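## Task

Carry the red bin, and no other bin, over the benches to the bench edge where three of the arms are mounted. Set the hook next to that bin, lying flat on the bench with its handle sticking out beyond that same edge. Every other object must finish resting on the same thing it rests on now. Anything that stays put only because a robot is holding it does not count. Finish by opening the grippers and pulling the arms away.

## Robot and tools

Robots and cameras. There are four identical i2rt Big YAM arms: arm1, arm2, arm3 and arm4. Each has six revolute joints, a two-finger parallel gripper and a wrist camera (arm1_cam_wrist to arm4_cam_wrist, fisheye, 616x616). With joints 1 and 6 at zero and the hand level and pointing forward, the wrist camera rides on top of the hand, looking toward the fingertips. Two fixed room cameras, room_a and room_b (672x504), show the whole scene. Reach is roughly 1.0 m from the joint1 axis. A loose object may occasionally get nudged by something other than the robots.

Frames. Everything shares one scene frame: origin on the floor, +z upward. The hand point is halfway between the fingertips; the hand's z axis runs along the fingers and its y axis is the direction the fingers open and close. Each arm's foot pose is real but never printed. There is no Cartesian command: you move arms only through joint angles.

execute_actions. Argument "actions" is a list holding either zero or one action. An action is an object keyed by arm name ("arm1".."arm4"); each arm entry has one key, "joints", an object mapping joint names to absolute target values (never offsets). Names and ranges: joint1_rad -2.879 to 2.879 (rotates the arm about its foot, positive counter-clockwise seen from above, 0 = the direction the foot faces); joint2_rad 0 to 3.141 (shoulder; 0 = upper arm pointing back, roughly level, increasing lifts it up and over forward); joint3_rad 0 to 3.019 (elbow; 0 = folded, increasing opens); joint4_rad -1.692 to 1.57 (hand pitch, positive tips fingers up); joint5_rad -1.57 to 1.57 (hand yaw, positive toward the arm's right); joint6_rad -2.094 to 2.094 (hand roll, positive clockwise viewed from behind); gripper_m 0 to 0.093 metres of fingertip gap. Done-tolerances are ±0.045, ±0.14, ±0.09, ±0.055, ±0.03, ±0.035 rad and ±0.003 m. Include only the arms and joints you want to change; anything omitted keeps its earlier target and may still be pushing toward it. All commanded motions begin together but finish independently; joints run at different speeds, so the hand can sweep a wide curve between postures. An action runs at most 15 s. Unknown keys or out-of-range numbers get the whole call rejected with nothing moving. Optional "cameras": a list of camera names, or "all"; omitted/null means all, [] means none. An empty actions list just reports state and pictures.

wait: "seconds" from 0 to 10; commands nothing new and returns the same report. zoom_image: "camera" plus "region" [x0, y0, x1, y1] in pixels of that camera's most recent full image, top-left is (0,0), at most 504 by 504. read_manual: optional "section", only "licences"; it moves nothing. finished_scene: "scene", the integer number of the current scene; it is final, and the goal must already hold with the grippers released.

Reading results. joint_positions gives current angles and gripper gap; a "pictures" line lists the cameras in the order of the images. Joint torques are raw drive outputs with per-arm offset, scale and noise, nonzero even in free air. joint_status tells how each commanded joint ended: off_target (resting away from target, maybe still pushing); contact_stop or time_out (holds where it stopped, though a timed-out joint may keep a nearby target and keep pushing, listed under on_its_own); not_followed (a built-in collision check withheld the arm's targets; a "joint command not followed" line with a "cause:" usually appears, the gripper part still runs, and the arm may retry the withheld targets later); limit_stop_at_motor_heat (after a heat fault; resend the target). on_its_own lists joints not commanded in this call; "held at" is the target being held, not the actual position. If a call reports a stop, later motion calls in that same reply are skipped.

Cautions. The arms do not stop on contact and can press very hard; to relieve a stuck joint, command its reported position. Tiny target changes may not move a joint at all. A joint carrying a load sags. Sustained pushing or holding heats motors: MOTOR HOT appears from 85 °C, and at 100 °C an OVER-TEMPERATURE FAULT drops that arm entirely. Never squeeze two arms together; the collision check can react late and ignores fingers, gripper housings and wrist cameras. Object contacts do not count as robot contacts, and nothing reports arm-to-arm touching, so watch the images. Do not knock anything off the benches, out of the work area or onto the floor; avoid drops, slips and slams. The simulation keeps running while you think, with the arms holding the last command.

Each tool is called as name(argument=value, ...), one argument or row to a line, values as JSON.

## Session

execute_actions(
  actions=[],
)

Scene clock: 0.00 s.
Joint torques (N m, as the arm reports them, + toward a larger angle): no reading
Motor temperatures (°C, as the motors report them): arm1=[21 23 23 21 21 21] | arm2=[23 23 21 21 22 21] | arm3=[20 23 22 21 23 23] | arm4=[21 21 22 21 23 23]
arm1.joint_positions: joint1_rad=-0.773 joint2_rad=+0.369 joint3_rad=+1.589 joint4_rad=-1.388 joint5_rad=+0.042 joint6_rad=+0.572 gripper_m=+0.095
arm1.joint_status: not commanded
arm1.hand: x=-0.6487 y=-0.5520 z=+1.4186 quat_wxyz=(-0.532, +0.023, -0.766, -0.360) (m; scene frame)
arm2.joint_positions: joint1_rad=-0.761 joint2_rad=+0.637 joint3_rad=+1.636 joint4_rad=-1.459 joint5_rad=-0.036 joint6_rad=-0.392 gripper_m=+0.095
arm2.joint_status: not commanded
arm2.hand: x=+0.3349 y=-0.4455 z=+1.4115 quat_wxyz=(-0.506, +0.536, -0.656, -0.163) (m; scene frame)
arm3.joint_positions: joint1_rad=+0.238 joint2_rad=+0.330 joint3_rad=+1.647 joint4_rad=-1.417 joint5_rad=+0.102 joint6_rad=+0.696 gripper_m=+0.094
arm3.joint_status: not commanded
arm3.hand: x=+1.2133 y=-0.5796 z=+1.4392 quat_wxyz=(-0.263, +0.348, -0.651, -0.622) (m; scene frame)
arm4.joint_positions: joint1_rad=-0.500 joint2_rad=+0.513 joint3_rad=+1.408 joint4_rad=-1.552 joint5_rad=+0.256 joint6_rad=+0.541 gripper_m=+0.094
arm4.joint_status: not commanded
arm4.hand: x=-0.8517 y=+1.6829 z=+1.2688 quat_wxyz=(-0.228, -0.879, -0.151, +0.392) (m; scene frame)
pictures: arm1_cam_wrist, arm2_cam_wrist, arm3_cam_wrist, arm4_cam_wrist, room_a, room_b
Images, in order (width x height): arm1_cam_wrist 616x616, arm2_cam_wrist 616x616, arm3_cam_wrist 616x616, arm4_cam_wrist 616x616, room_a 672x504, room_b 672x504.

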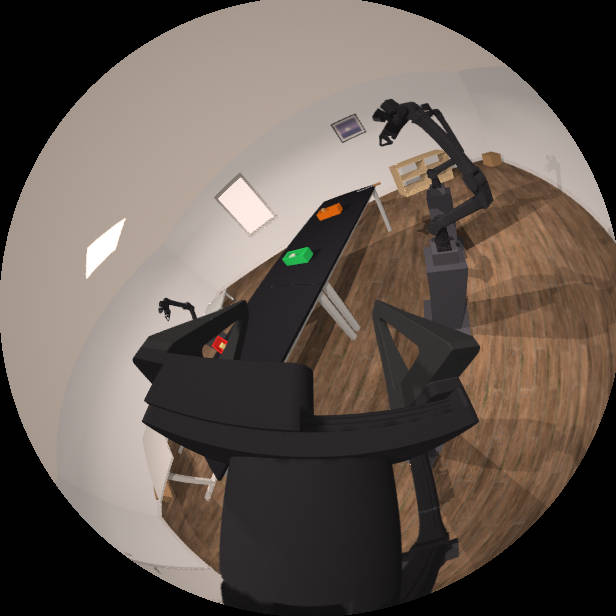

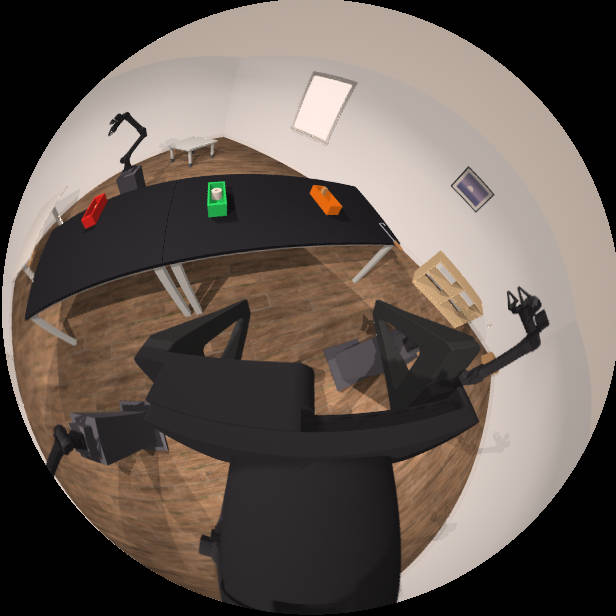

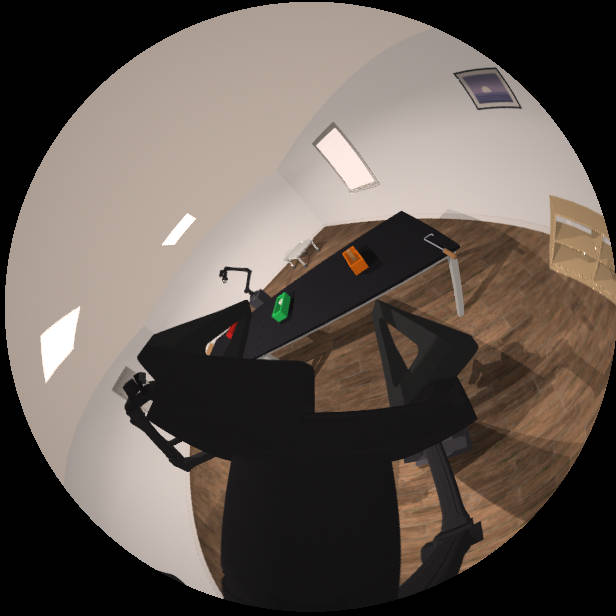

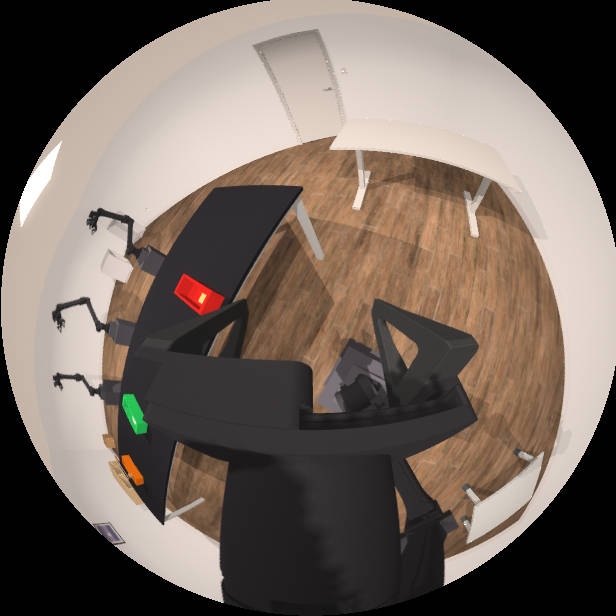

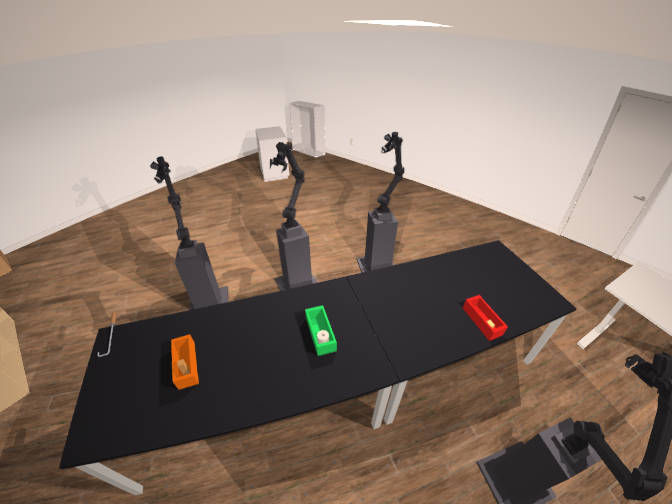

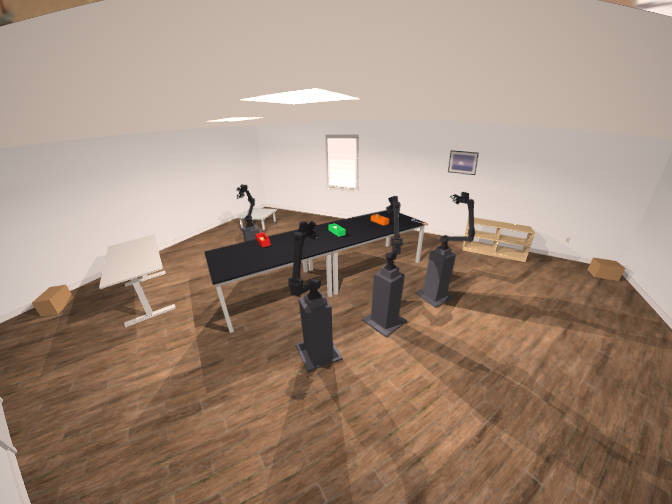

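execute_actions(
  actions=[
    {"arm3":{"joints":{"joint1_rad":-1.115,"joint2_rad":2.23,"joint3_rad":1.266,"joint4_rad":0.965,"joint5_rad":-1.16,"joint6_rad":0}},"arm4":{"joints":{"joint1_rad":0,"joint2_rad":1.64,"joint3_rad":0.64,"joint4_rad":0.8,"joint5_rad":0,"joint6_rad":0,"gripper_m":0.0}},"arm1":{"joints":{"joint1_rad":0.13,"joint2_rad":1.64,"joint3_rad":0.64,"joint4_rad":0.8,"joint5_rad":0,"joint6_rad":0}}},
  ],
)

zoom_image(
  camera="room_a",
  region=[40,240,240,390],
)

zoom_image(
  camera="room_a",
  region=[400,230,640,410],
)

Scene clock: 20.00 s.
Joint torques (N m, as the arm reports them, + toward a larger angle): arm1=[ -0.78 -10.16   7.18   3.85   0.09  -0.01] | arm2=[-0.93  3.64  7.18  2.43 -0.14  0.01] | arm3=[  1.5  -22.13   7.54   2.27  -0.12  -0.14] | arm4=[ 0.83 -9.93  6.26  2.3   0.   -0.23]
Motor temperatures (°C, as the motors report them): arm1=[21 23 25 22 21 21] | arm2=[23 23 23 21 22 21] | arm3=[20 24 23 21 23 23] | arm4=[21 21 26 21 23 23]
arm1.joint_positions: joint1_rad=+0.133 joint2_rad=+1.624 joint3_rad=+0.643 joint4_rad=+0.774 joint5_rad=+0.000 joint6_rad=+0.011 gripper_m=+0.095
arm1.joint_status: all done
arm1.hand: x=-0.7106 y=-0.0273 z=+0.9048 quat_wxyz=(-0.439, +0.547, -0.554, -0.449) (m; scene frame)
arm2.joint_positions: joint1_rad=-0.761 joint2_rad=+0.637 joint3_rad=+1.636 joint4_rad=-1.459 joint5_rad=-0.036 joint6_rad=-0.392 gripper_m=+0.095
arm2.joint_status: not commanded
arm2.hand: x=+0.3349 y=-0.4455 z=+1.4115 quat_wxyz=(-0.506, +0.536, -0.656, -0.163) (m; scene frame)
arm3.joint_positions: joint1_rad=-1.120 joint2_rad=+2.231 joint3_rad=+1.264 joint4_rad=+0.952 joint5_rad=-1.158 joint6_rad=+0.009 gripper_m=+0.094
arm3.joint_status: all done
arm3.hand: x=+1.7550 y=-0.1927 z=+0.8559 quat_wxyz=(-0.499, +0.492, -0.504, -0.504) (m; scene frame)
arm4.joint_positions: joint1_rad=+0.003 joint2_rad=+1.623 joint3_rad=+0.641 joint4_rad=+0.780 joint5_rad=+0.001 joint6_rad=+0.016 gripper_m=+0.001
arm4.joint_status: all done
arm4.hand: x=-0.7636 y=+1.2262 z=+0.8835 quat_wxyz=(-0.440, -0.566, -0.525, +0.457) (m; scene frame)
pictures: arm1_cam_wrist, arm2_cam_wrist, arm3_cam_wrist, arm4_cam_wrist, room_a, room_b
Images, in order (width x height): arm1_cam_wrist 616x616, arm2_cam_wrist 616x616, arm3_cam_wrist 616x616, arm4_cam_wrist 616x616, room_a 672x504, room_b 672x504.

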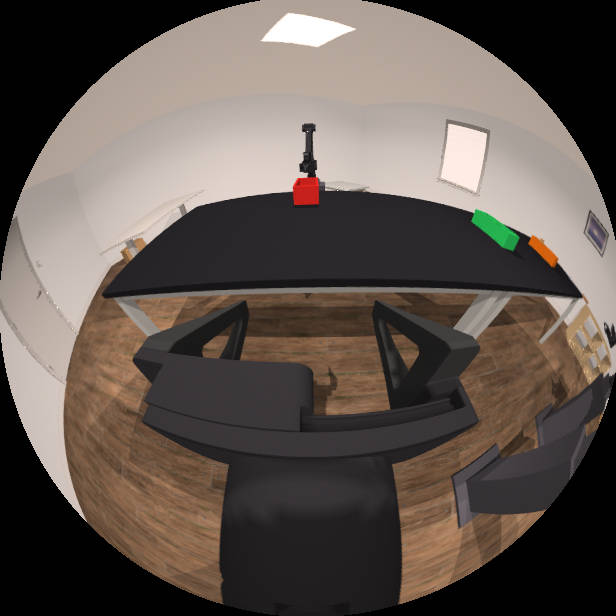

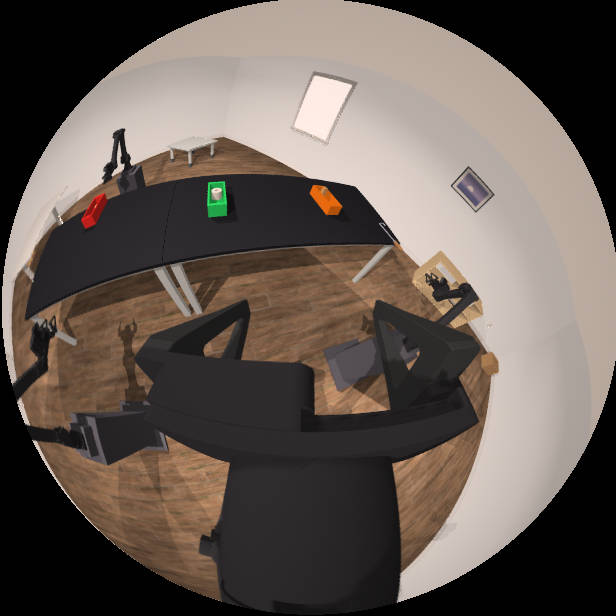

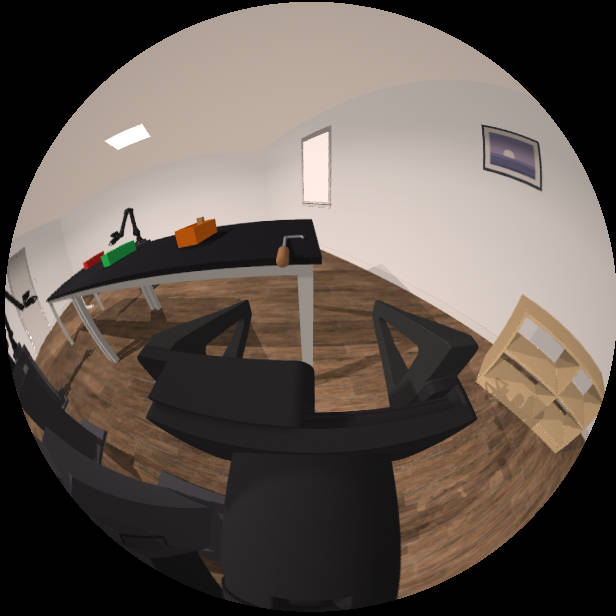

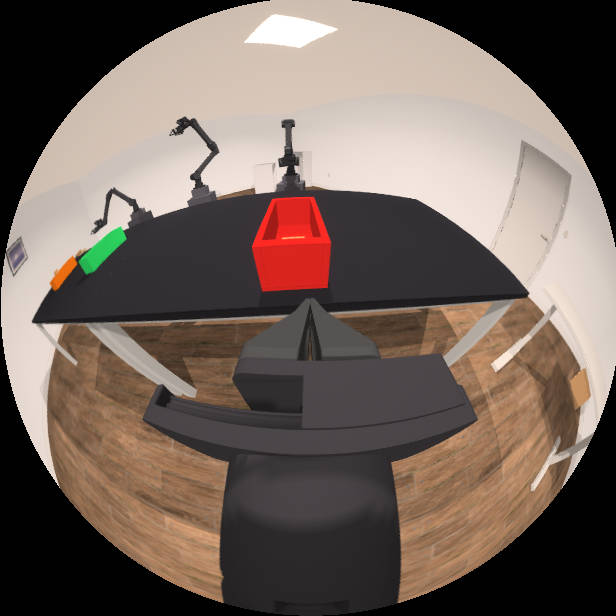

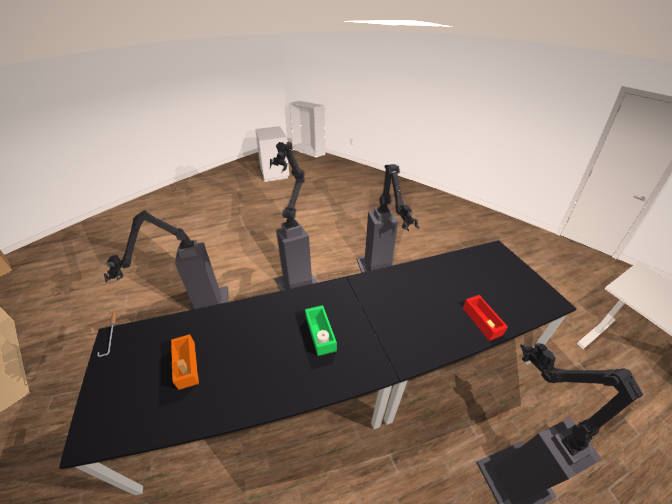

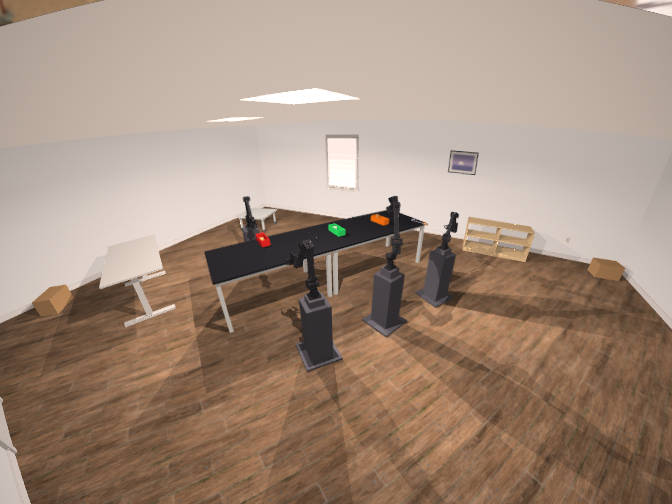

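Region (40, 240, 240, 390) of room_a's 672x504 image, scaled by 2.520, with more detail than that image has; it fills the top 378 rows of this view, and the rest is white.

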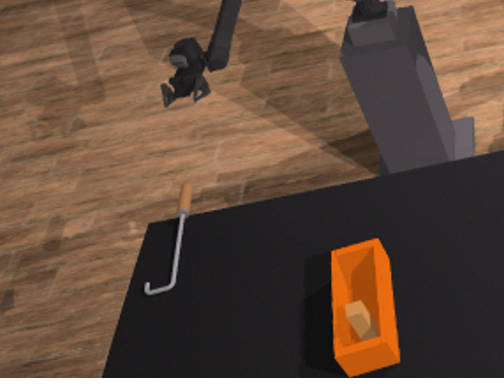

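Region (400, 230, 640, 410) of room_a's 672x504 image, scaled by 2.100, with more detail than that image has; it fills the top 378 rows of this view, and the rest is white.

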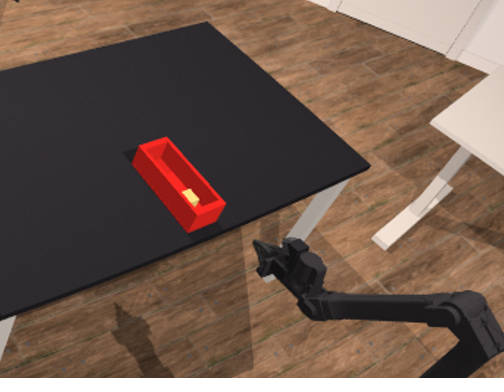

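execute_actions(
  actions=[
    {"arm3":{"joints":{"joint1_rad":-0.80,"joint2_rad":2.5,"joint3_rad":1.533,"joint4_rad":0.98,"joint5_rad":-0.84}},"arm4":{"joints":{"joint1_rad":0.055,"joint2_rad":1.99,"joint3_rad":0.95,"joint4_rad":0.79,"gripper_m":0.08}},"arm2":{"joints":{"joint1_rad":-0.15,"joint2_rad":1.3,"joint3_rad":0.4,"joint4_rad":0.9,"joint5_rad":0,"joint6_rad":0}}},
  ],
  cameras=["arm3_cam_wrist","arm4_cam_wrist","room_a"],
)

Scene clock: 30.97 s.
Joint torques (N m, as the arm reports them, + toward a larger angle): arm1=[ -0.83 -10.15   7.17   3.86   0.09  -0.01] | arm2=[-0.79 -5.53  6.57  3.02 -0.13  0.08] | arm3=[  1.77 -24.53  10.32   2.25   0.09  -0.11] | arm4=[  0.97 -14.07   8.36   1.88   0.01  -0.23]
Motor temperatures (°C, as the motors report them): arm1=[21 24 25 22 21 21] | arm2=[23 23 24 21 22 21] | arm3=[20 26 24 21 23 23] | arm4=[21 22 27 21 23 23]
arm1.joint_positions: joint1_rad=+0.133 joint2_rad=+1.624 joint3_rad=+0.643 joint4_rad=+0.774 joint5_rad=+0.000 joint6_rad=+0.011 gripper_m=+0.095
arm1.joint_status: not commanded
arm1.hand: x=-0.7106 y=-0.0273 z=+0.9048 quat_wxyz=(-0.439, +0.547, -0.554, -0.449) (m; scene frame)
arm2.joint_positions: joint1_rad=-0.148 joint2_rad=+1.302 joint3_rad=+0.405 joint4_rad=+0.883 joint5_rad=+0.000 joint6_rad=-0.007 gripper_m=+0.095
arm2.joint_status: all done
arm2.hand: x=+0.2366 y=-0.1256 z=+1.0028 quat_wxyz=(-0.502, +0.504, -0.499, -0.495) (m; scene frame)
arm3.joint_positions: joint1_rad=-0.808 joint2_rad=+2.501 joint3_rad=+1.498 joint4_rad=+0.972 joint5_rad=-0.842 joint6_rad=+0.007 gripper_m=+0.094
arm3.joint_status: all done
arm3.hand: x=+1.6922 y=-0.0032 z=+0.7611 quat_wxyz=(-0.494, +0.493, -0.511, -0.502) (m; scene frame)
arm4.joint_positions: joint1_rad=+0.056 joint2_rad=+1.975 joint3_rad=+0.913 joint4_rad=+0.780 joint5_rad=+0.001 joint6_rad=+0.015 gripper_m=+0.080
arm4.joint_status: all done
arm4.hand: x=-0.7338 y=+1.1317 z=+0.7959 quat_wxyz=(-0.430, -0.570, -0.558, +0.424) (m; scene frame)
pictures: arm3_cam_wrist, arm4_cam_wrist, room_a
Images, in order (width x height): arm3_cam_wrist 616x616, arm4_cam_wrist 616x616, room_a 672x504.

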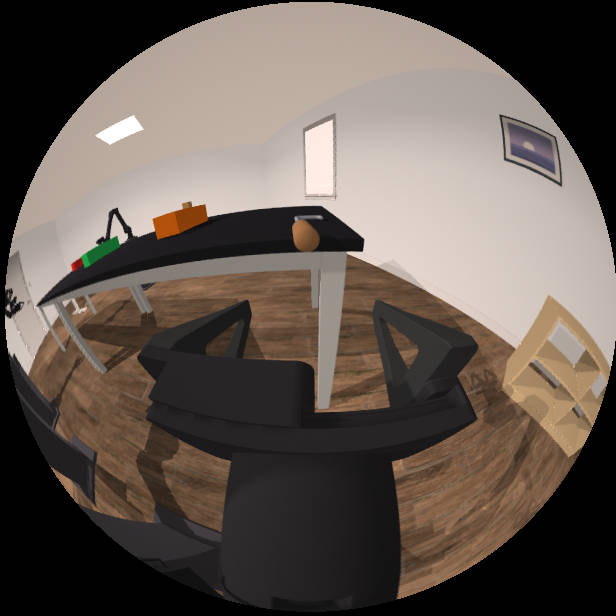

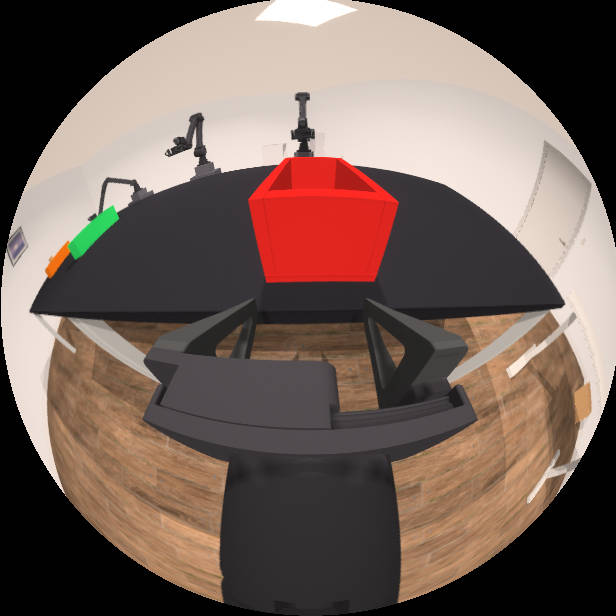

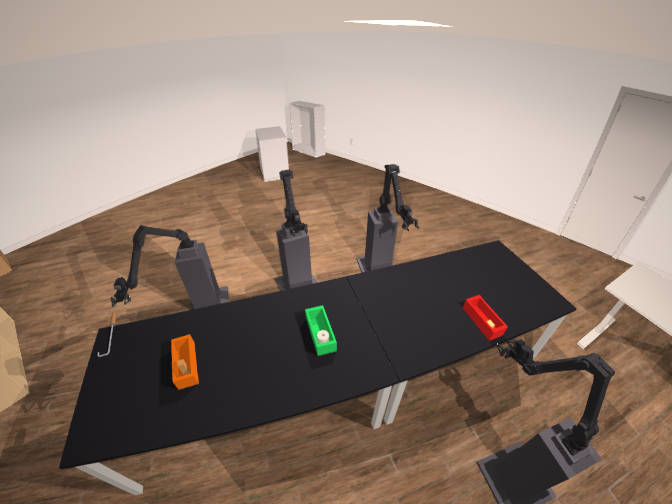

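execute_actions(
  actions=[
    {"arm3":{"joints":{"joint1_rad":-0.65,"joint2_rad":2.66,"joint3_rad":1.995,"joint4_rad":0.70,"joint5_rad":-0.70}},"arm4":{"joints":{"joint1_rad":0.035,"joint2_rad":2.196,"joint3_rad":1.455,"joint4_rad":0.53}}},
  ],
  cameras=["arm3_cam_wrist","arm4_cam_wrist","room_a"],
)

Scene clock: 40.63 s.
Joint torques (N m, as the arm reports them, + toward a larger angle): arm1=[ -0.84 -10.15   7.18   3.85   0.1   -0.01] | arm2=[-0.86 -5.74  6.57  3.12 -0.11  0.02] | arm3=[  1.26 -27.17  12.57   1.82   0.11  -0.1 ] | arm4=[  0.8  -18.43  10.82   1.06   0.02  -0.2 ]
Motor temperatures (°C, as the motors report them): arm1=[21 24 26 22 21 21] | arm2=[23 23 24 21 22 21] | arm3=[20 27 26 21 23 23] | arm4=[21 23 28 21 23 23]
arm1.joint_positions: joint1_rad=+0.133 joint2_rad=+1.624 joint3_rad=+0.643 joint4_rad=+0.774 joint5_rad=+0.000 joint6_rad=+0.011 gripper_m=+0.095
arm1.joint_status: not commanded
arm1.hand: x=-0.7106 y=-0.0273 z=+0.9048 quat_wxyz=(-0.439, +0.547, -0.554, -0.449) (m; scene frame)
arm2.joint_positions: joint1_rad=-0.148 joint2_rad=+1.302 joint3_rad=+0.405 joint4_rad=+0.883 joint5_rad=+0.000 joint6_rad=-0.007 gripper_m=+0.095
arm2.joint_status: not commanded
arm2.hand: x=+0.2366 y=-0.1256 z=+1.0028 quat_wxyz=(-0.502, +0.504, -0.499, -0.495) (m; scene frame)
arm3.joint_positions: joint1_rad=-0.651 joint2_rad=+2.645 joint3_rad=+1.959 joint4_rad=+0.705 joint5_rad=-0.703 joint6_rad=+0.008 gripper_m=+0.094
arm3.joint_status: all done
arm3.hand: x=+1.6877 y=+0.1526 z=+0.8010 quat_wxyz=(-0.507, +0.498, -0.489, -0.506) (m; scene frame)
arm4.joint_positions: joint1_rad=+0.039 joint2_rad=+2.175 joint3_rad=+1.412 joint4_rad=+0.542 joint5_rad=+0.000 joint6_rad=+0.012 gripper_m=+0.080
arm4.joint_status: all done
arm4.hand: x=-0.7485 y=+0.9787 z=+0.8322 quat_wxyz=(-0.442, -0.560, -0.541, +0.445) (m; scene frame)
pictures: arm3_cam_wrist, arm4_cam_wrist, room_a
Images, in order (width x height): arm3_cam_wrist 616x616, arm4_cam_wrist 616x616, room_a 672x504.

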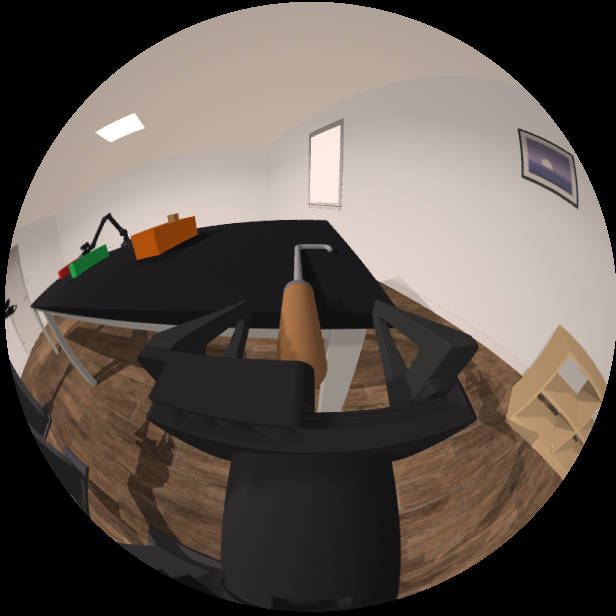

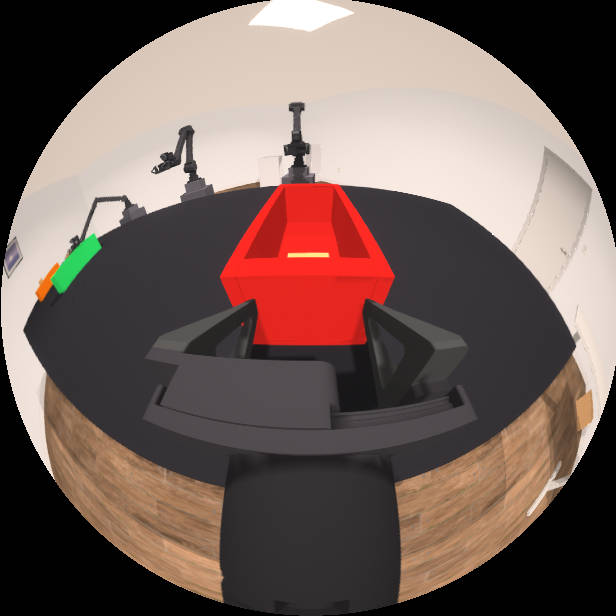

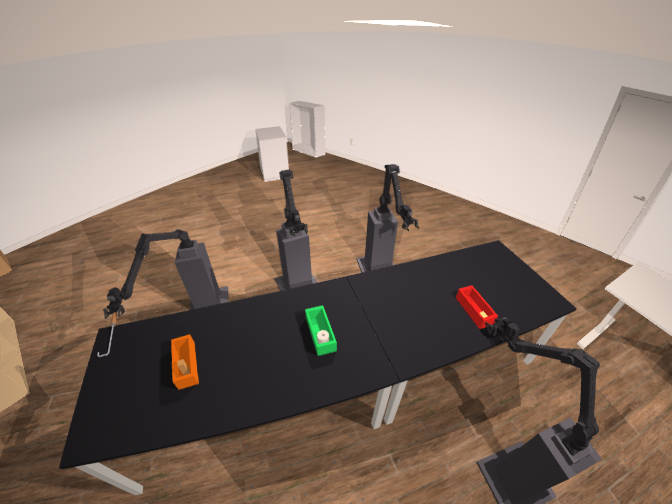

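execute_actions(
  actions=[
    {"arm3":{"joints":{"joint3_rad":1.92}},"arm4":{"joints":{"joint2_rad":2.49,"joint3_rad":1.99,"joint4_rad":0.25}}},
  ],
  cameras=["arm3_cam_wrist"],
)

execute_actions(
  actions=[
    {"arm3":{"joints":{"gripper_m":0}},"arm4":{"joints":{"joint2_rad":2.8,"joint3_rad":2.6,"joint4_rad":-0.03}}},
  ],
  cameras=["arm3_cam_wrist","arm4_cam_wrist","room_a","arm1_cam_wrist"],
)

Scene clock: 47.33 s.
Joint torques (N m, as the arm reports them, + toward a larger angle): arm1=[ -0.8  -10.13   7.17   3.86   0.1   -0.01] | arm2=[-0.72 -5.98  6.63  2.97 -0.1   0.07] | arm3=[  0.49 -27.22   8.92   1.76   0.1   -0.14] | arm4=[  0.83 -21.23  13.29   1.07   0.04  -0.21]
Motor temperatures (°C, as the motors report them): arm1=[21 24 26 22 21 21] | arm2=[23 23 24 21 22 21] | arm3=[20 28 27 21 23 23] | arm4=[21 25 31 21 23 23]
arm1.joint_positions: joint1_rad=+0.133 joint2_rad=+1.624 joint3_rad=+0.643 joint4_rad=+0.774 joint5_rad=+0.000 joint6_rad=+0.011 gripper_m=+0.095
arm1.joint_status: not commanded
arm1.hand: x=-0.7106 y=-0.0273 z=+0.9048 quat_wxyz=(-0.439, +0.547, -0.554, -0.449) (m; scene frame)
arm2.joint_positions: joint1_rad=-0.148 joint2_rad=+1.302 joint3_rad=+0.405 joint4_rad=+0.883 joint5_rad=+0.000 joint6_rad=-0.007 gripper_m=+0.095
arm2.joint_status: not commanded
arm2.hand: x=+0.2366 y=-0.1256 z=+1.0028 quat_wxyz=(-0.502, +0.504, -0.499, -0.495) (m; scene frame)
arm3.joint_positions: joint1_rad=-0.651 joint2_rad=+2.645 joint3_rad=+1.926 joint4_rad=+0.705 joint5_rad=-0.702 joint6_rad=+0.008 gripper_m=+0.094
arm3.joint_status: all done
arm3.hand: x=+1.6826 y=+0.1465 z=+0.7846 quat_wxyz=(-0.495, +0.498, -0.501, -0.505) (m; scene frame)
arm4.joint_positions: joint1_rad=+0.039 joint2_rad=+2.459 joint3_rad=+1.930 joint4_rad=+0.261 joint5_rad=+0.000 joint6_rad=+0.013 gripper_m=+0.080
arm4.joint_status: all done
arm4.hand: x=-0.7508 y=+0.8620 z=+0.8066 quat_wxyz=(-0.430, -0.571, -0.550, +0.431) (m; scene frame)
pictures: arm3_cam_wrist
Images, in order (width x height): arm3_cam_wrist 616x616.

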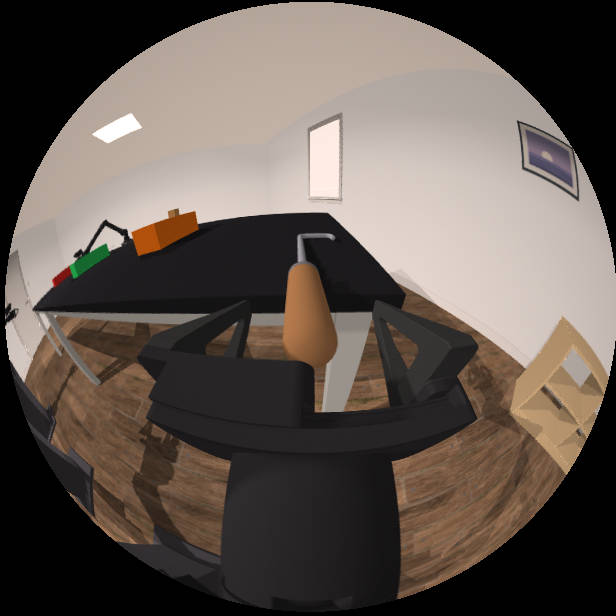

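Scene clock: 48.73 s.
Joint torques (N m, as the arm reports them, + toward a larger angle): arm1=[ -0.86 -10.18   7.17   3.86   0.1   -0.01] | arm2=[-0.51 -6.09  6.54  3.03 -0.11  0.03] | arm3=[  0.89 -27.02   9.02   1.88   0.09  -0.11] | arm4=[  0.85 -23.8   14.82   1.08   0.04  -0.21]
Motor temperatures (°C, as the motors report them): arm1=[21 24 26 22 21 21] | arm2=[23 23 24 21 22 21] | arm3=[20 28 27 21 23 23] | arm4=[21 25 32 21 23 23]
arm1.joint_positions: joint1_rad=+0.133 joint2_rad=+1.624 joint3_rad=+0.643 joint4_rad=+0.774 joint5_rad=+0.000 joint6_rad=+0.011 gripper_m=+0.095
arm1.joint_status: not commanded
arm1.hand: x=-0.7106 y=-0.0273 z=+0.9048 quat_wxyz=(-0.439, +0.547, -0.554, -0.449) (m; scene frame)
arm2.joint_positions: joint1_rad=-0.148 joint2_rad=+1.302 joint3_rad=+0.405 joint4_rad=+0.883 joint5_rad=+0.000 joint6_rad=-0.007 gripper_m=+0.095
arm2.joint_status: not commanded
arm2.hand: x=+0.2366 y=-0.1256 z=+1.0028 quat_wxyz=(-0.502, +0.504, -0.499, -0.495) (m; scene frame)
arm3.joint_positions: joint1_rad=-0.651 joint2_rad=+2.645 joint3_rad=+1.926 joint4_rad=+0.704 joint5_rad=-0.702 joint6_rad=+0.007 gripper_m=+0.031
arm3.joint_status: gripper_m off_target (ended at +0.031, target +0.000)
arm3.hand: x=+1.6823 y=+0.1467 z=+0.7845 quat_wxyz=(-0.496, +0.499, -0.501, -0.505) (m; scene frame)
arm4.joint_positions: joint1_rad=+0.039 joint2_rad=+2.764 joint3_rad=+2.533 joint4_rad=-0.019 joint5_rad=+0.000 joint6_rad=+0.013 gripper_m=+0.080
arm4.joint_status: all done
arm4.hand: x=-0.7526 y=+0.7786 z=+0.8068 quat_wxyz=(-0.435, -0.567, -0.547, +0.436) (m; scene frame)
pictures: arm1_cam_wrist, arm3_cam_wrist, arm4_cam_wrist, room_a
Images, in order (width x height): arm1_cam_wrist 616x616, arm3_cam_wrist 616x616, arm4_cam_wrist 616x616, room_a 672x504.

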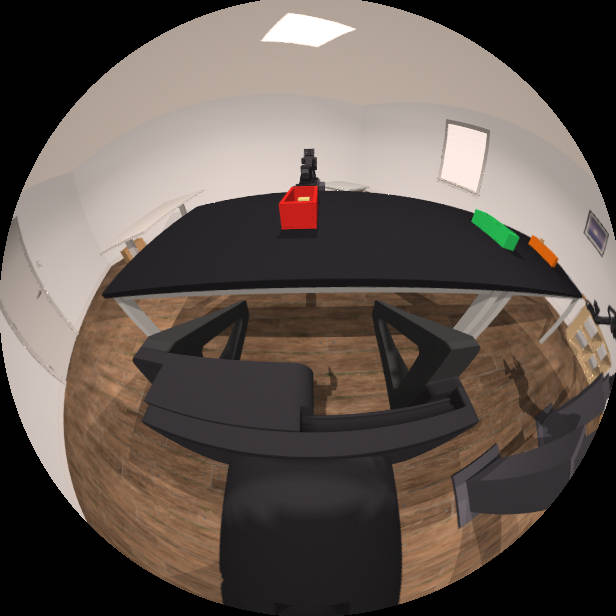

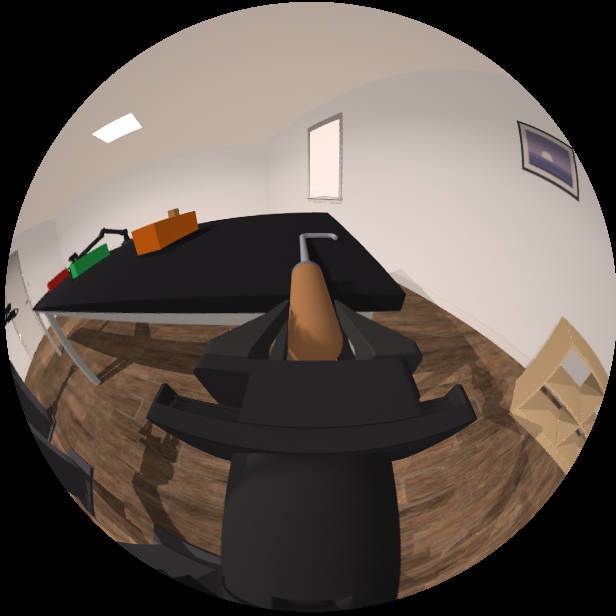

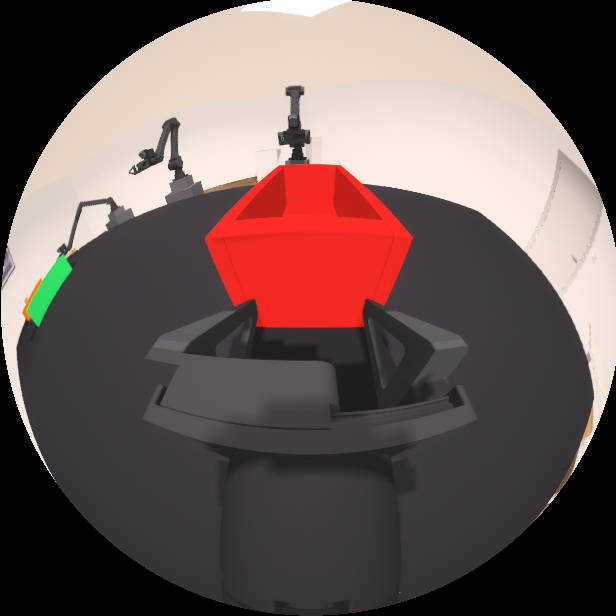

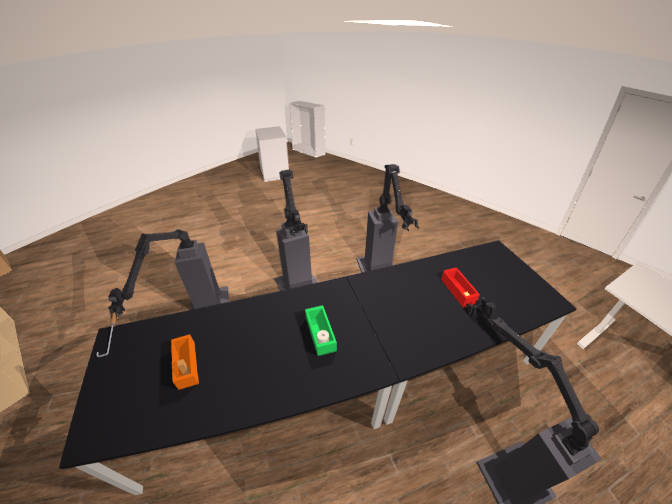

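execute_actions(
  actions=[
    {"arm3":{"joints":{"joint2_rad":2.4}},"arm4":{"joints":{"joint2_rad":1.3,"joint3_rad":1.0,"joint4_rad":0}}},
  ],
  cameras=[],
)

execute_actions(
  actions=[
    {"arm3":{"joints":{"joint1_rad":0.745,"joint5_rad":0.70}}},
  ],
  cameras=[],
)

execute_actions(
  actions=[
    {"arm3":{"joints":{"joint2_rad":2.63}}},
  ],
  cameras=["arm3_cam_wrist","room_a"],
)

Scene clock: 55.80 s.
Joint torques (N m, as the arm reports them, + toward a larger angle): arm1=[ -0.83 -10.16   7.18   3.86   0.1   -0.01] | arm2=[-0.35 -6.23  6.64  3.05 -0.12  0.05] | arm3=[  1.18 -26.53  12.57   2.68   0.16  -0.06] | arm4=[  0.77 -10.66   9.44   1.58   0.04  -0.22]
Motor temperatures (°C, as the motors report them): arm1=[21 24 26 22 21 21] | arm2=[23 23 24 21 22 21] | arm3=[20 29 27 21 23 23] | arm4=[21 27 35 21 23 23]
arm1.joint_positions: joint1_rad=+0.133 joint2_rad=+1.624 joint3_rad=+0.643 joint4_rad=+0.774 joint5_rad=+0.000 joint6_rad=+0.011 gripper_m=+0.095
arm1.joint_status: not commanded
arm1.hand: x=-0.7106 y=-0.0273 z=+0.9048 quat_wxyz=(-0.439, +0.547, -0.554, -0.449) (m; scene frame)
arm2.joint_positions: joint1_rad=-0.148 joint2_rad=+1.302 joint3_rad=+0.405 joint4_rad=+0.883 joint5_rad=+0.000 joint6_rad=-0.007 gripper_m=+0.095
arm2.joint_status: not commanded
arm2.hand: x=+0.2366 y=-0.1256 z=+1.0028 quat_wxyz=(-0.502, +0.504, -0.499, -0.495) (m; scene frame)
arm3.joint_positions: joint1_rad=-0.651 joint2_rad=+2.392 joint3_rad=+1.896 joint4_rad=+0.682 joint5_rad=-0.702 joint6_rad=+0.003 gripper_m=+0.031
arm3.joint_status: all done
arm3.hand: x=+1.6834 y=+0.1467 z=+0.9835 quat_wxyz=(-0.565, +0.491, -0.426, -0.508) (m; scene frame)
arm4.joint_positions: joint1_rad=+0.039 joint2_rad=+1.306 joint3_rad=+1.004 joint4_rad=-0.001 joint5_rad=+0.000 joint6_rad=+0.013 gripper_m=+0.080
arm4.joint_status: all done
arm4.hand: x=-0.7446 y=+1.2016 z=+1.0722 quat_wxyz=(-0.420, -0.579, -0.558, +0.421) (m; scene frame)
pictures: none
No camera images: the call's "cameras" was empty. Leave "cameras" out to get every camera's image.

Scene clock: 58.33 s.
Joint torques (N m, as the arm reports them, + toward a larger angle): arm1=[ -0.82 -10.1    7.18   3.86   0.09  -0.01] | arm2=[-0.87 -5.71  6.55  3.   -0.12  0.03] | arm3=[  1.23 -27.7   12.55   1.93  -0.05   0.11] | arm4=[  0.77 -10.64   9.47   1.55   0.04  -0.22]
Motor temperatures (°C, as the motors report them): arm1=[21 24 26 22 21 21] | arm2=[23 23 24 21 22 21] | arm3=[20 29 28 21 23 23] | arm4=[21 27 35 21 23 23]
arm1.joint_positions: joint1_rad=+0.133 joint2_rad=+1.624 joint3_rad=+0.643 joint4_rad=+0.774 joint5_rad=+0.000 joint6_rad=+0.011 gripper_m=+0.095
arm1.joint_status: not commanded
arm1.hand: x=-0.7106 y=-0.0273 z=+0.9048 quat_wxyz=(-0.439, +0.547, -0.554, -0.449) (m; scene frame)
arm2.joint_positions: joint1_rad=-0.148 joint2_rad=+1.302 joint3_rad=+0.405 joint4_rad=+0.883 joint5_rad=+0.000 joint6_rad=-0.007 gripper_m=+0.095
arm2.joint_status: not commanded
arm2.hand: x=+0.2366 y=-0.1256 z=+1.0028 quat_wxyz=(-0.502, +0.504, -0.499, -0.495) (m; scene frame)
arm3.joint_positions: joint1_rad=+0.735 joint2_rad=+2.401 joint3_rad=+1.896 joint4_rad=+0.697 joint5_rad=+0.699 joint6_rad=-0.014 gripper_m=+0.031
arm3.joint_status: all done
arm3.hand: x=+0.7261 y=+0.1495 z=+0.9730 quat_wxyz=(-0.514, +0.430, -0.486, -0.561) (m; scene frame)
arm4.joint_positions: joint1_rad=+0.039 joint2_rad=+1.306 joint3_rad=+1.004 joint4_rad=-0.001 joint5_rad=+0.000 joint6_rad=+0.013 gripper_m=+0.080
arm4.joint_status: not commanded
arm4.hand: x=-0.7446 y=+1.2016 z=+1.0722 quat_wxyz=(-0.420, -0.579, -0.558, +0.421) (m; scene frame)
pictures: none
No camera images: the call's "cameras" was empty. Leave "cameras" out to get every camera's image.

Scene clock: 59.67 s.
Joint torques (N m, as the arm reports them, + toward a larger angle): arm1=[ -0.8  -10.14   7.17   3.86   0.1   -0.01] | arm2=[-0.93 -5.97  6.61  2.99 -0.1   0.06] | arm3=[  0.92 -28.    10.39   2.13   0.02   0.06] | arm4=[  0.75 -10.65   9.48   1.54   0.04  -0.22]
Motor temperatures (°C, as the motors report them): arm1=[21 24 26 22 21 21] | arm2=[23 23 24 21 22 21] | arm3=[20 29 28 21 23 23] | arm4=[21 27 34 21 23 23]
arm1.joint_positions: joint1_rad=+0.133 joint2_rad=+1.624 joint3_rad=+0.643 joint4_rad=+0.774 joint5_rad=+0.000 joint6_rad=+0.011 gripper_m=+0.095
arm1.joint_status: not commanded
arm1.hand: x=-0.7106 y=-0.0273 z=+0.9048 quat_wxyz=(-0.439, +0.547, -0.554, -0.449) (m; scene frame)
arm2.joint_positions: joint1_rad=-0.148 joint2_rad=+1.302 joint3_rad=+0.405 joint4_rad=+0.883 joint5_rad=+0.000 joint6_rad=-0.007 gripper_m=+0.095
arm2.joint_status: not commanded
arm2.hand: x=+0.2366 y=-0.1256 z=+1.0028 quat_wxyz=(-0.502, +0.504, -0.499, -0.495) (m; scene frame)
arm3.joint_positions: joint1_rad=+0.740 joint2_rad=+2.628 joint3_rad=+1.909 joint4_rad=+0.698 joint5_rad=+0.701 joint6_rad=-0.007 gripper_m=+0.031
arm3.joint_status: all done
arm3.hand: x=+0.7267 y=+0.1451 z=+0.7845 quat_wxyz=(-0.507, +0.506, -0.496, -0.491) (m; scene frame)
arm4.joint_positions: joint1_rad=+0.039 joint2_rad=+1.306 joint3_rad=+1.004 joint4_rad=-0.001 joint5_rad=+0.000 joint6_rad=+0.013 gripper_m=+0.080
arm4.joint_status: not commanded
arm4.hand: x=-0.7446 y=+1.2016 z=+1.0722 quat_wxyz=(-0.420, -0.579, -0.558, +0.421) (m; scene frame)
pictures: arm3_cam_wrist, room_a
Images, in order (width x height): arm3_cam_wrist 616x616, room_a 672x504.

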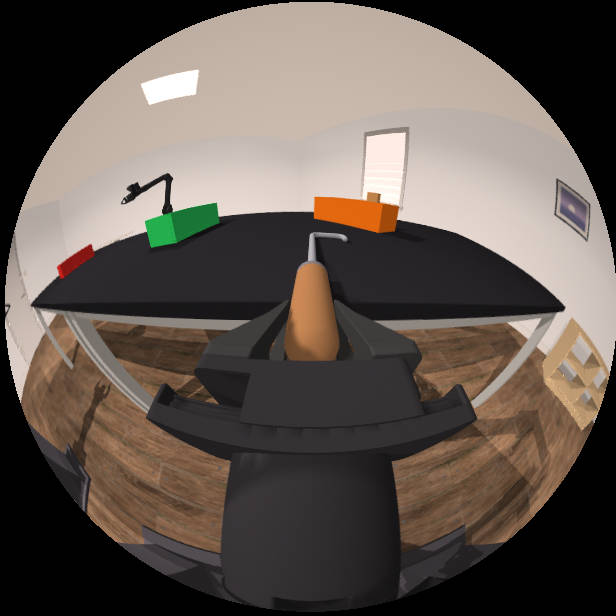

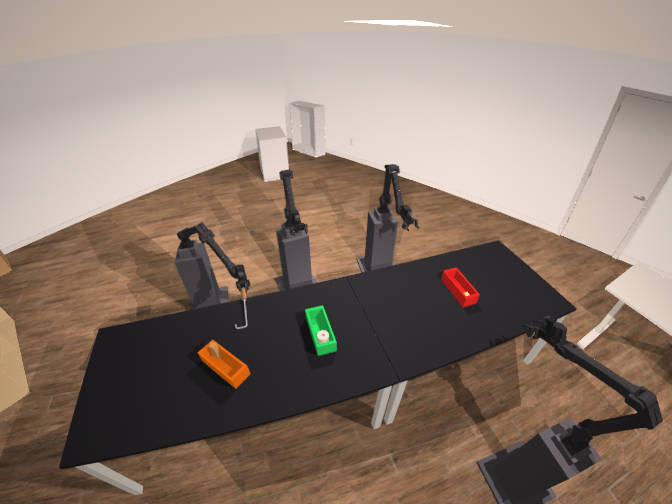

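execute_actions(
  actions=[
    {"arm3":{"joints":{"gripper_m":0.093}}},
  ],
  cameras=[],
)

execute_actions(
  actions=[
    {"arm3":{"joints":{"joint2_rad":2.45}}},
  ],
  cameras=[],
)

execute_actions(
  actions=[
    {"arm3":{"joints":{"joint1_rad":-0.9,"joint2_rad":1.5,"joint3_rad":1.0,"joint5_rad":-0.3}}},
  ],
  cameras=[],
)

execute_actions(
  actions=[
    {"arm2":{"joints":{"joint1_rad":-0.855,"joint2_rad":2.55,"joint3_rad":1.95,"joint4_rad":0.74,"joint5_rad":-0.71}}},
  ],
  cameras=["arm2_cam_wrist"],
)

Scene clock: 71.87 s.
Joint torques (N m, as the arm reports them, + toward a larger angle): arm1=[ -0.82 -10.15   7.18   3.85   0.09  -0.01] | arm2=[-0.7  -5.83  6.51  2.85 -0.12  0.05] | arm3=[  0.85 -27.7   10.54   2.05  -0.02   0.04] | arm4=[  0.74 -10.63   9.47   1.54   0.04  -0.21]
Motor temperatures (°C, as the motors report them): arm1=[21 24 26 22 21 21] | arm2=[23 23 24 21 22 21] | arm3=[20 30 28 21 23 23] | arm4=[21 25 33 21 23 23]
arm1.joint_positions: joint1_rad=+0.133 joint2_rad=+1.624 joint3_rad=+0.643 joint4_rad=+0.774 joint5_rad=+0.000 joint6_rad=+0.011 gripper_m=+0.095
arm1.joint_status: not commanded
arm1.hand: x=-0.7106 y=-0.0273 z=+0.9048 quat_wxyz=(-0.439, +0.547, -0.554, -0.449) (m; scene frame)
arm2.joint_positions: joint1_rad=-0.148 joint2_rad=+1.302 joint3_rad=+0.405 joint4_rad=+0.883 joint5_rad=+0.000 joint6_rad=-0.007 gripper_m=+0.095
arm2.joint_status: not commanded
arm2.hand: x=+0.2366 y=-0.1256 z=+1.0028 quat_wxyz=(-0.502, +0.504, -0.499, -0.495) (m; scene frame)
arm3.joint_positions: joint1_rad=+0.740 joint2_rad=+2.628 joint3_rad=+1.909 joint4_rad=+0.698 joint5_rad=+0.701 joint6_rad=-0.007 gripper_m=+0.093
arm3.joint_status: all done
arm3.hand: x=+0.7267 y=+0.1451 z=+0.7845 quat_wxyz=(-0.507, +0.506, -0.496, -0.491) (m; scene frame)
arm4.joint_positions: joint1_rad=+0.039 joint2_rad=+1.306 joint3_rad=+1.004 joint4_rad=-0.001 joint5_rad=+0.000 joint6_rad=+0.013 gripper_m=+0.080
arm4.joint_status: not commanded
arm4.hand: x=-0.7446 y=+1.2016 z=+1.0722 quat_wxyz=(-0.420, -0.579, -0.558, +0.421) (m; scene frame)
pictures: none
No camera images: the call's "cameras" was empty. Leave "cameras" out to get every camera's image.

Scene clock: 73.23 s.
Joint torques (N m, as the arm reports them, + toward a larger angle): arm1=[ -0.84 -10.16   7.18   3.85   0.1   -0.01] | arm2=[-0.54 -5.82  6.62  2.97 -0.09  0.02] | arm3=[  0.89 -25.31  11.44   1.92  -0.09   0.03] | arm4=[  0.76 -10.64   9.47   1.55   0.04  -0.21]
Motor temperatures (°C, as the motors report them): arm1=[21 24 26 22 21 21] | arm2=[23 23 24 21 22 21] | arm3=[20 30 28 21 23 23] | arm4=[21 25 33 21 23 23]
arm1.joint_positions: joint1_rad=+0.133 joint2_rad=+1.624 joint3_rad=+0.643 joint4_rad=+0.774 joint5_rad=+0.000 joint6_rad=+0.011 gripper_m=+0.095
arm1.joint_status: not commanded
arm1.hand: x=-0.7106 y=-0.0273 z=+0.9048 quat_wxyz=(-0.439, +0.547, -0.554, -0.449) (m; scene frame)
arm2.joint_positions: joint1_rad=-0.148 joint2_rad=+1.302 joint3_rad=+0.405 joint4_rad=+0.883 joint5_rad=+0.000 joint6_rad=-0.007 gripper_m=+0.095
arm2.joint_status: not commanded
arm2.hand: x=+0.2366 y=-0.1256 z=+1.0028 quat_wxyz=(-0.502, +0.504, -0.499, -0.495) (m; scene frame)
arm3.joint_positions: joint1_rad=+0.740 joint2_rad=+2.427 joint3_rad=+1.909 joint4_rad=+0.698 joint5_rad=+0.701 joint6_rad=-0.007 gripper_m=+0.093
arm3.joint_status: all done
arm3.hand: x=+0.7203 y=+0.1495 z=+0.9577 quat_wxyz=(-0.511, +0.434, -0.487, -0.560) (m; scene frame)
arm4.joint_positions: joint1_rad=+0.039 joint2_rad=+1.306 joint3_rad=+1.004 joint4_rad=-0.001 joint5_rad=+0.000 joint6_rad=+0.013 gripper_m=+0.080
arm4.joint_status: not commanded
arm4.hand: x=-0.7446 y=+1.2016 z=+1.0722 quat_wxyz=(-0.420, -0.579, -0.558, +0.421) (m; scene frame)
pictures: none
No camera images: the call's "cameras" was empty. Leave "cameras" out to get every camera's image.

Scene clock: 75.13 s.
Joint torques (N m, as the arm reports them, + toward a larger angle): arm1=[ -0.82 -10.14   7.18   3.85   0.1   -0.01] | arm2=[-0.72 -5.74  6.66  2.94 -0.11  0.05] | arm3=[  1.58 -13.67  10.2    2.05  -0.07   0.04] | arm4=[  0.77 -10.65   9.47   1.55   0.04  -0.21]
Motor temperatures (°C, as the motors report them): arm1=[21 24 26 22 21 21] | arm2=[23 23 24 21 22 21] | arm3=[20 30 28 21 23 23] | arm4=[21 25 33 21 23 23]
arm1.joint_positions: joint1_rad=+0.133 joint2_rad=+1.624 joint3_rad=+0.643 joint4_rad=+0.774 joint5_rad=+0.000 joint6_rad=+0.011 gripper_m=+0.095
arm1.joint_status: not commanded
arm1.hand: x=-0.7106 y=-0.0273 z=+0.9048 quat_wxyz=(-0.439, +0.547, -0.554, -0.449) (m; scene frame)
arm2.joint_positions: joint1_rad=-0.148 joint2_rad=+1.302 joint3_rad=+0.405 joint4_rad=+0.883 joint5_rad=+0.000 joint6_rad=-0.007 gripper_m=+0.095
arm2.joint_status: not commanded
arm2.hand: x=+0.2366 y=-0.1256 z=+1.0028 quat_wxyz=(-0.502, +0.504, -0.499, -0.495) (m; scene frame)
arm3.joint_positions: joint1_rad=-0.910 joint2_rad=+1.491 joint3_rad=+1.007 joint4_rad=+0.698 joint5_rad=-0.297 joint6_rad=-0.006 gripper_m=+0.093
arm3.joint_status: all done
arm3.hand: x=+1.6874 y=-0.1994 z=+1.1702 quat_wxyz=(-0.710, +0.296, -0.552, -0.323) (m; scene frame)
arm4.joint_positions: joint1_rad=+0.039 joint2_rad=+1.306 joint3_rad=+1.004 joint4_rad=-0.001 joint5_rad=+0.000 joint6_rad=+0.013 gripper_m=+0.080
arm4.joint_status: not commanded
arm4.hand: x=-0.7446 y=+1.2016 z=+1.0722 quat_wxyz=(-0.420, -0.579, -0.558, +0.421) (m; scene frame)
pictures: none
No camera images: the call's "cameras" was empty. Leave "cameras" out to get every camera's image.

Scene clock: 77.03 s.
Joint torques (N m, as the arm reports them, + toward a larger angle): arm1=[ -0.83 -10.13   7.18   3.85   0.1   -0.01] | arm2=[  0.21 -21.44  11.12   1.87  -0.18   0.  ] | arm3=[  1.66 -13.27  10.07   2.04  -0.08   0.04] | arm4=[  0.78 -10.66   9.48   1.55   0.04  -0.22]
Motor temperatures (°C, as the motors report them): arm1=[21 24 26 22 21 21] | arm2=[23 24 25 21 22 21] | arm3=[20 30 28 21 23 23] | arm4=[21 25 33 21 23 23]
arm1.joint_positions: joint1_rad=+0.133 joint2_rad=+1.624 joint3_rad=+0.643 joint4_rad=+0.774 joint5_rad=+0.000 joint6_rad=+0.011 gripper_m=+0.095
arm1.joint_status: not commanded
arm1.hand: x=-0.7106 y=-0.0273 z=+0.9048 quat_wxyz=(-0.439, +0.547, -0.554, -0.449) (m; scene frame)
arm2.joint_positions: joint1_rad=-0.864 joint2_rad=+2.536 joint3_rad=+1.913 joint4_rad=+0.745 joint5_rad=-0.708 joint6_rad=-0.006 gripper_m=+0.095
arm2.joint_status: all done
arm2.hand: x=+0.7341 y=+0.1443 z=+0.8880 quat_wxyz=(-0.549, +0.494, -0.454, -0.499) (m; scene frame)
arm3.joint_positions: joint1_rad=-0.910 joint2_rad=+1.491 joint3_rad=+1.007 joint4_rad=+0.698 joint5_rad=-0.297 joint6_rad=-0.006 gripper_m=+0.093
arm3.joint_status: not commanded
arm3.hand: x=+1.6874 y=-0.1994 z=+1.1702 quat_wxyz=(-0.710, +0.296, -0.552, -0.323) (m; scene frame)
arm4.joint_positions: joint1_rad=+0.039 joint2_rad=+1.306 joint3_rad=+1.004 joint4_rad=-0.001 joint5_rad=+0.000 joint6_rad=+0.013 gripper_m=+0.080
arm4.joint_status: not commanded
arm4.hand: x=-0.7446 y=+1.2016 z=+1.0722 quat_wxyz=(-0.420, -0.579, -0.558, +0.421) (m; scene frame)
pictures: arm2_cam_wrist
Images, in order (width x height): arm2_cam_wrist 616x616.

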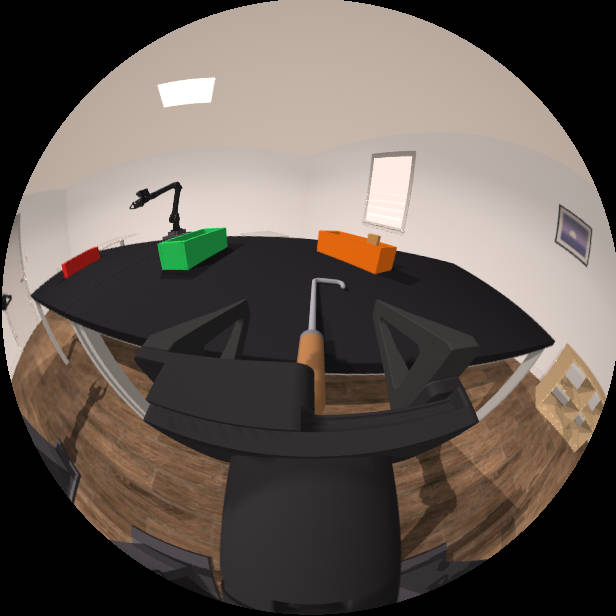

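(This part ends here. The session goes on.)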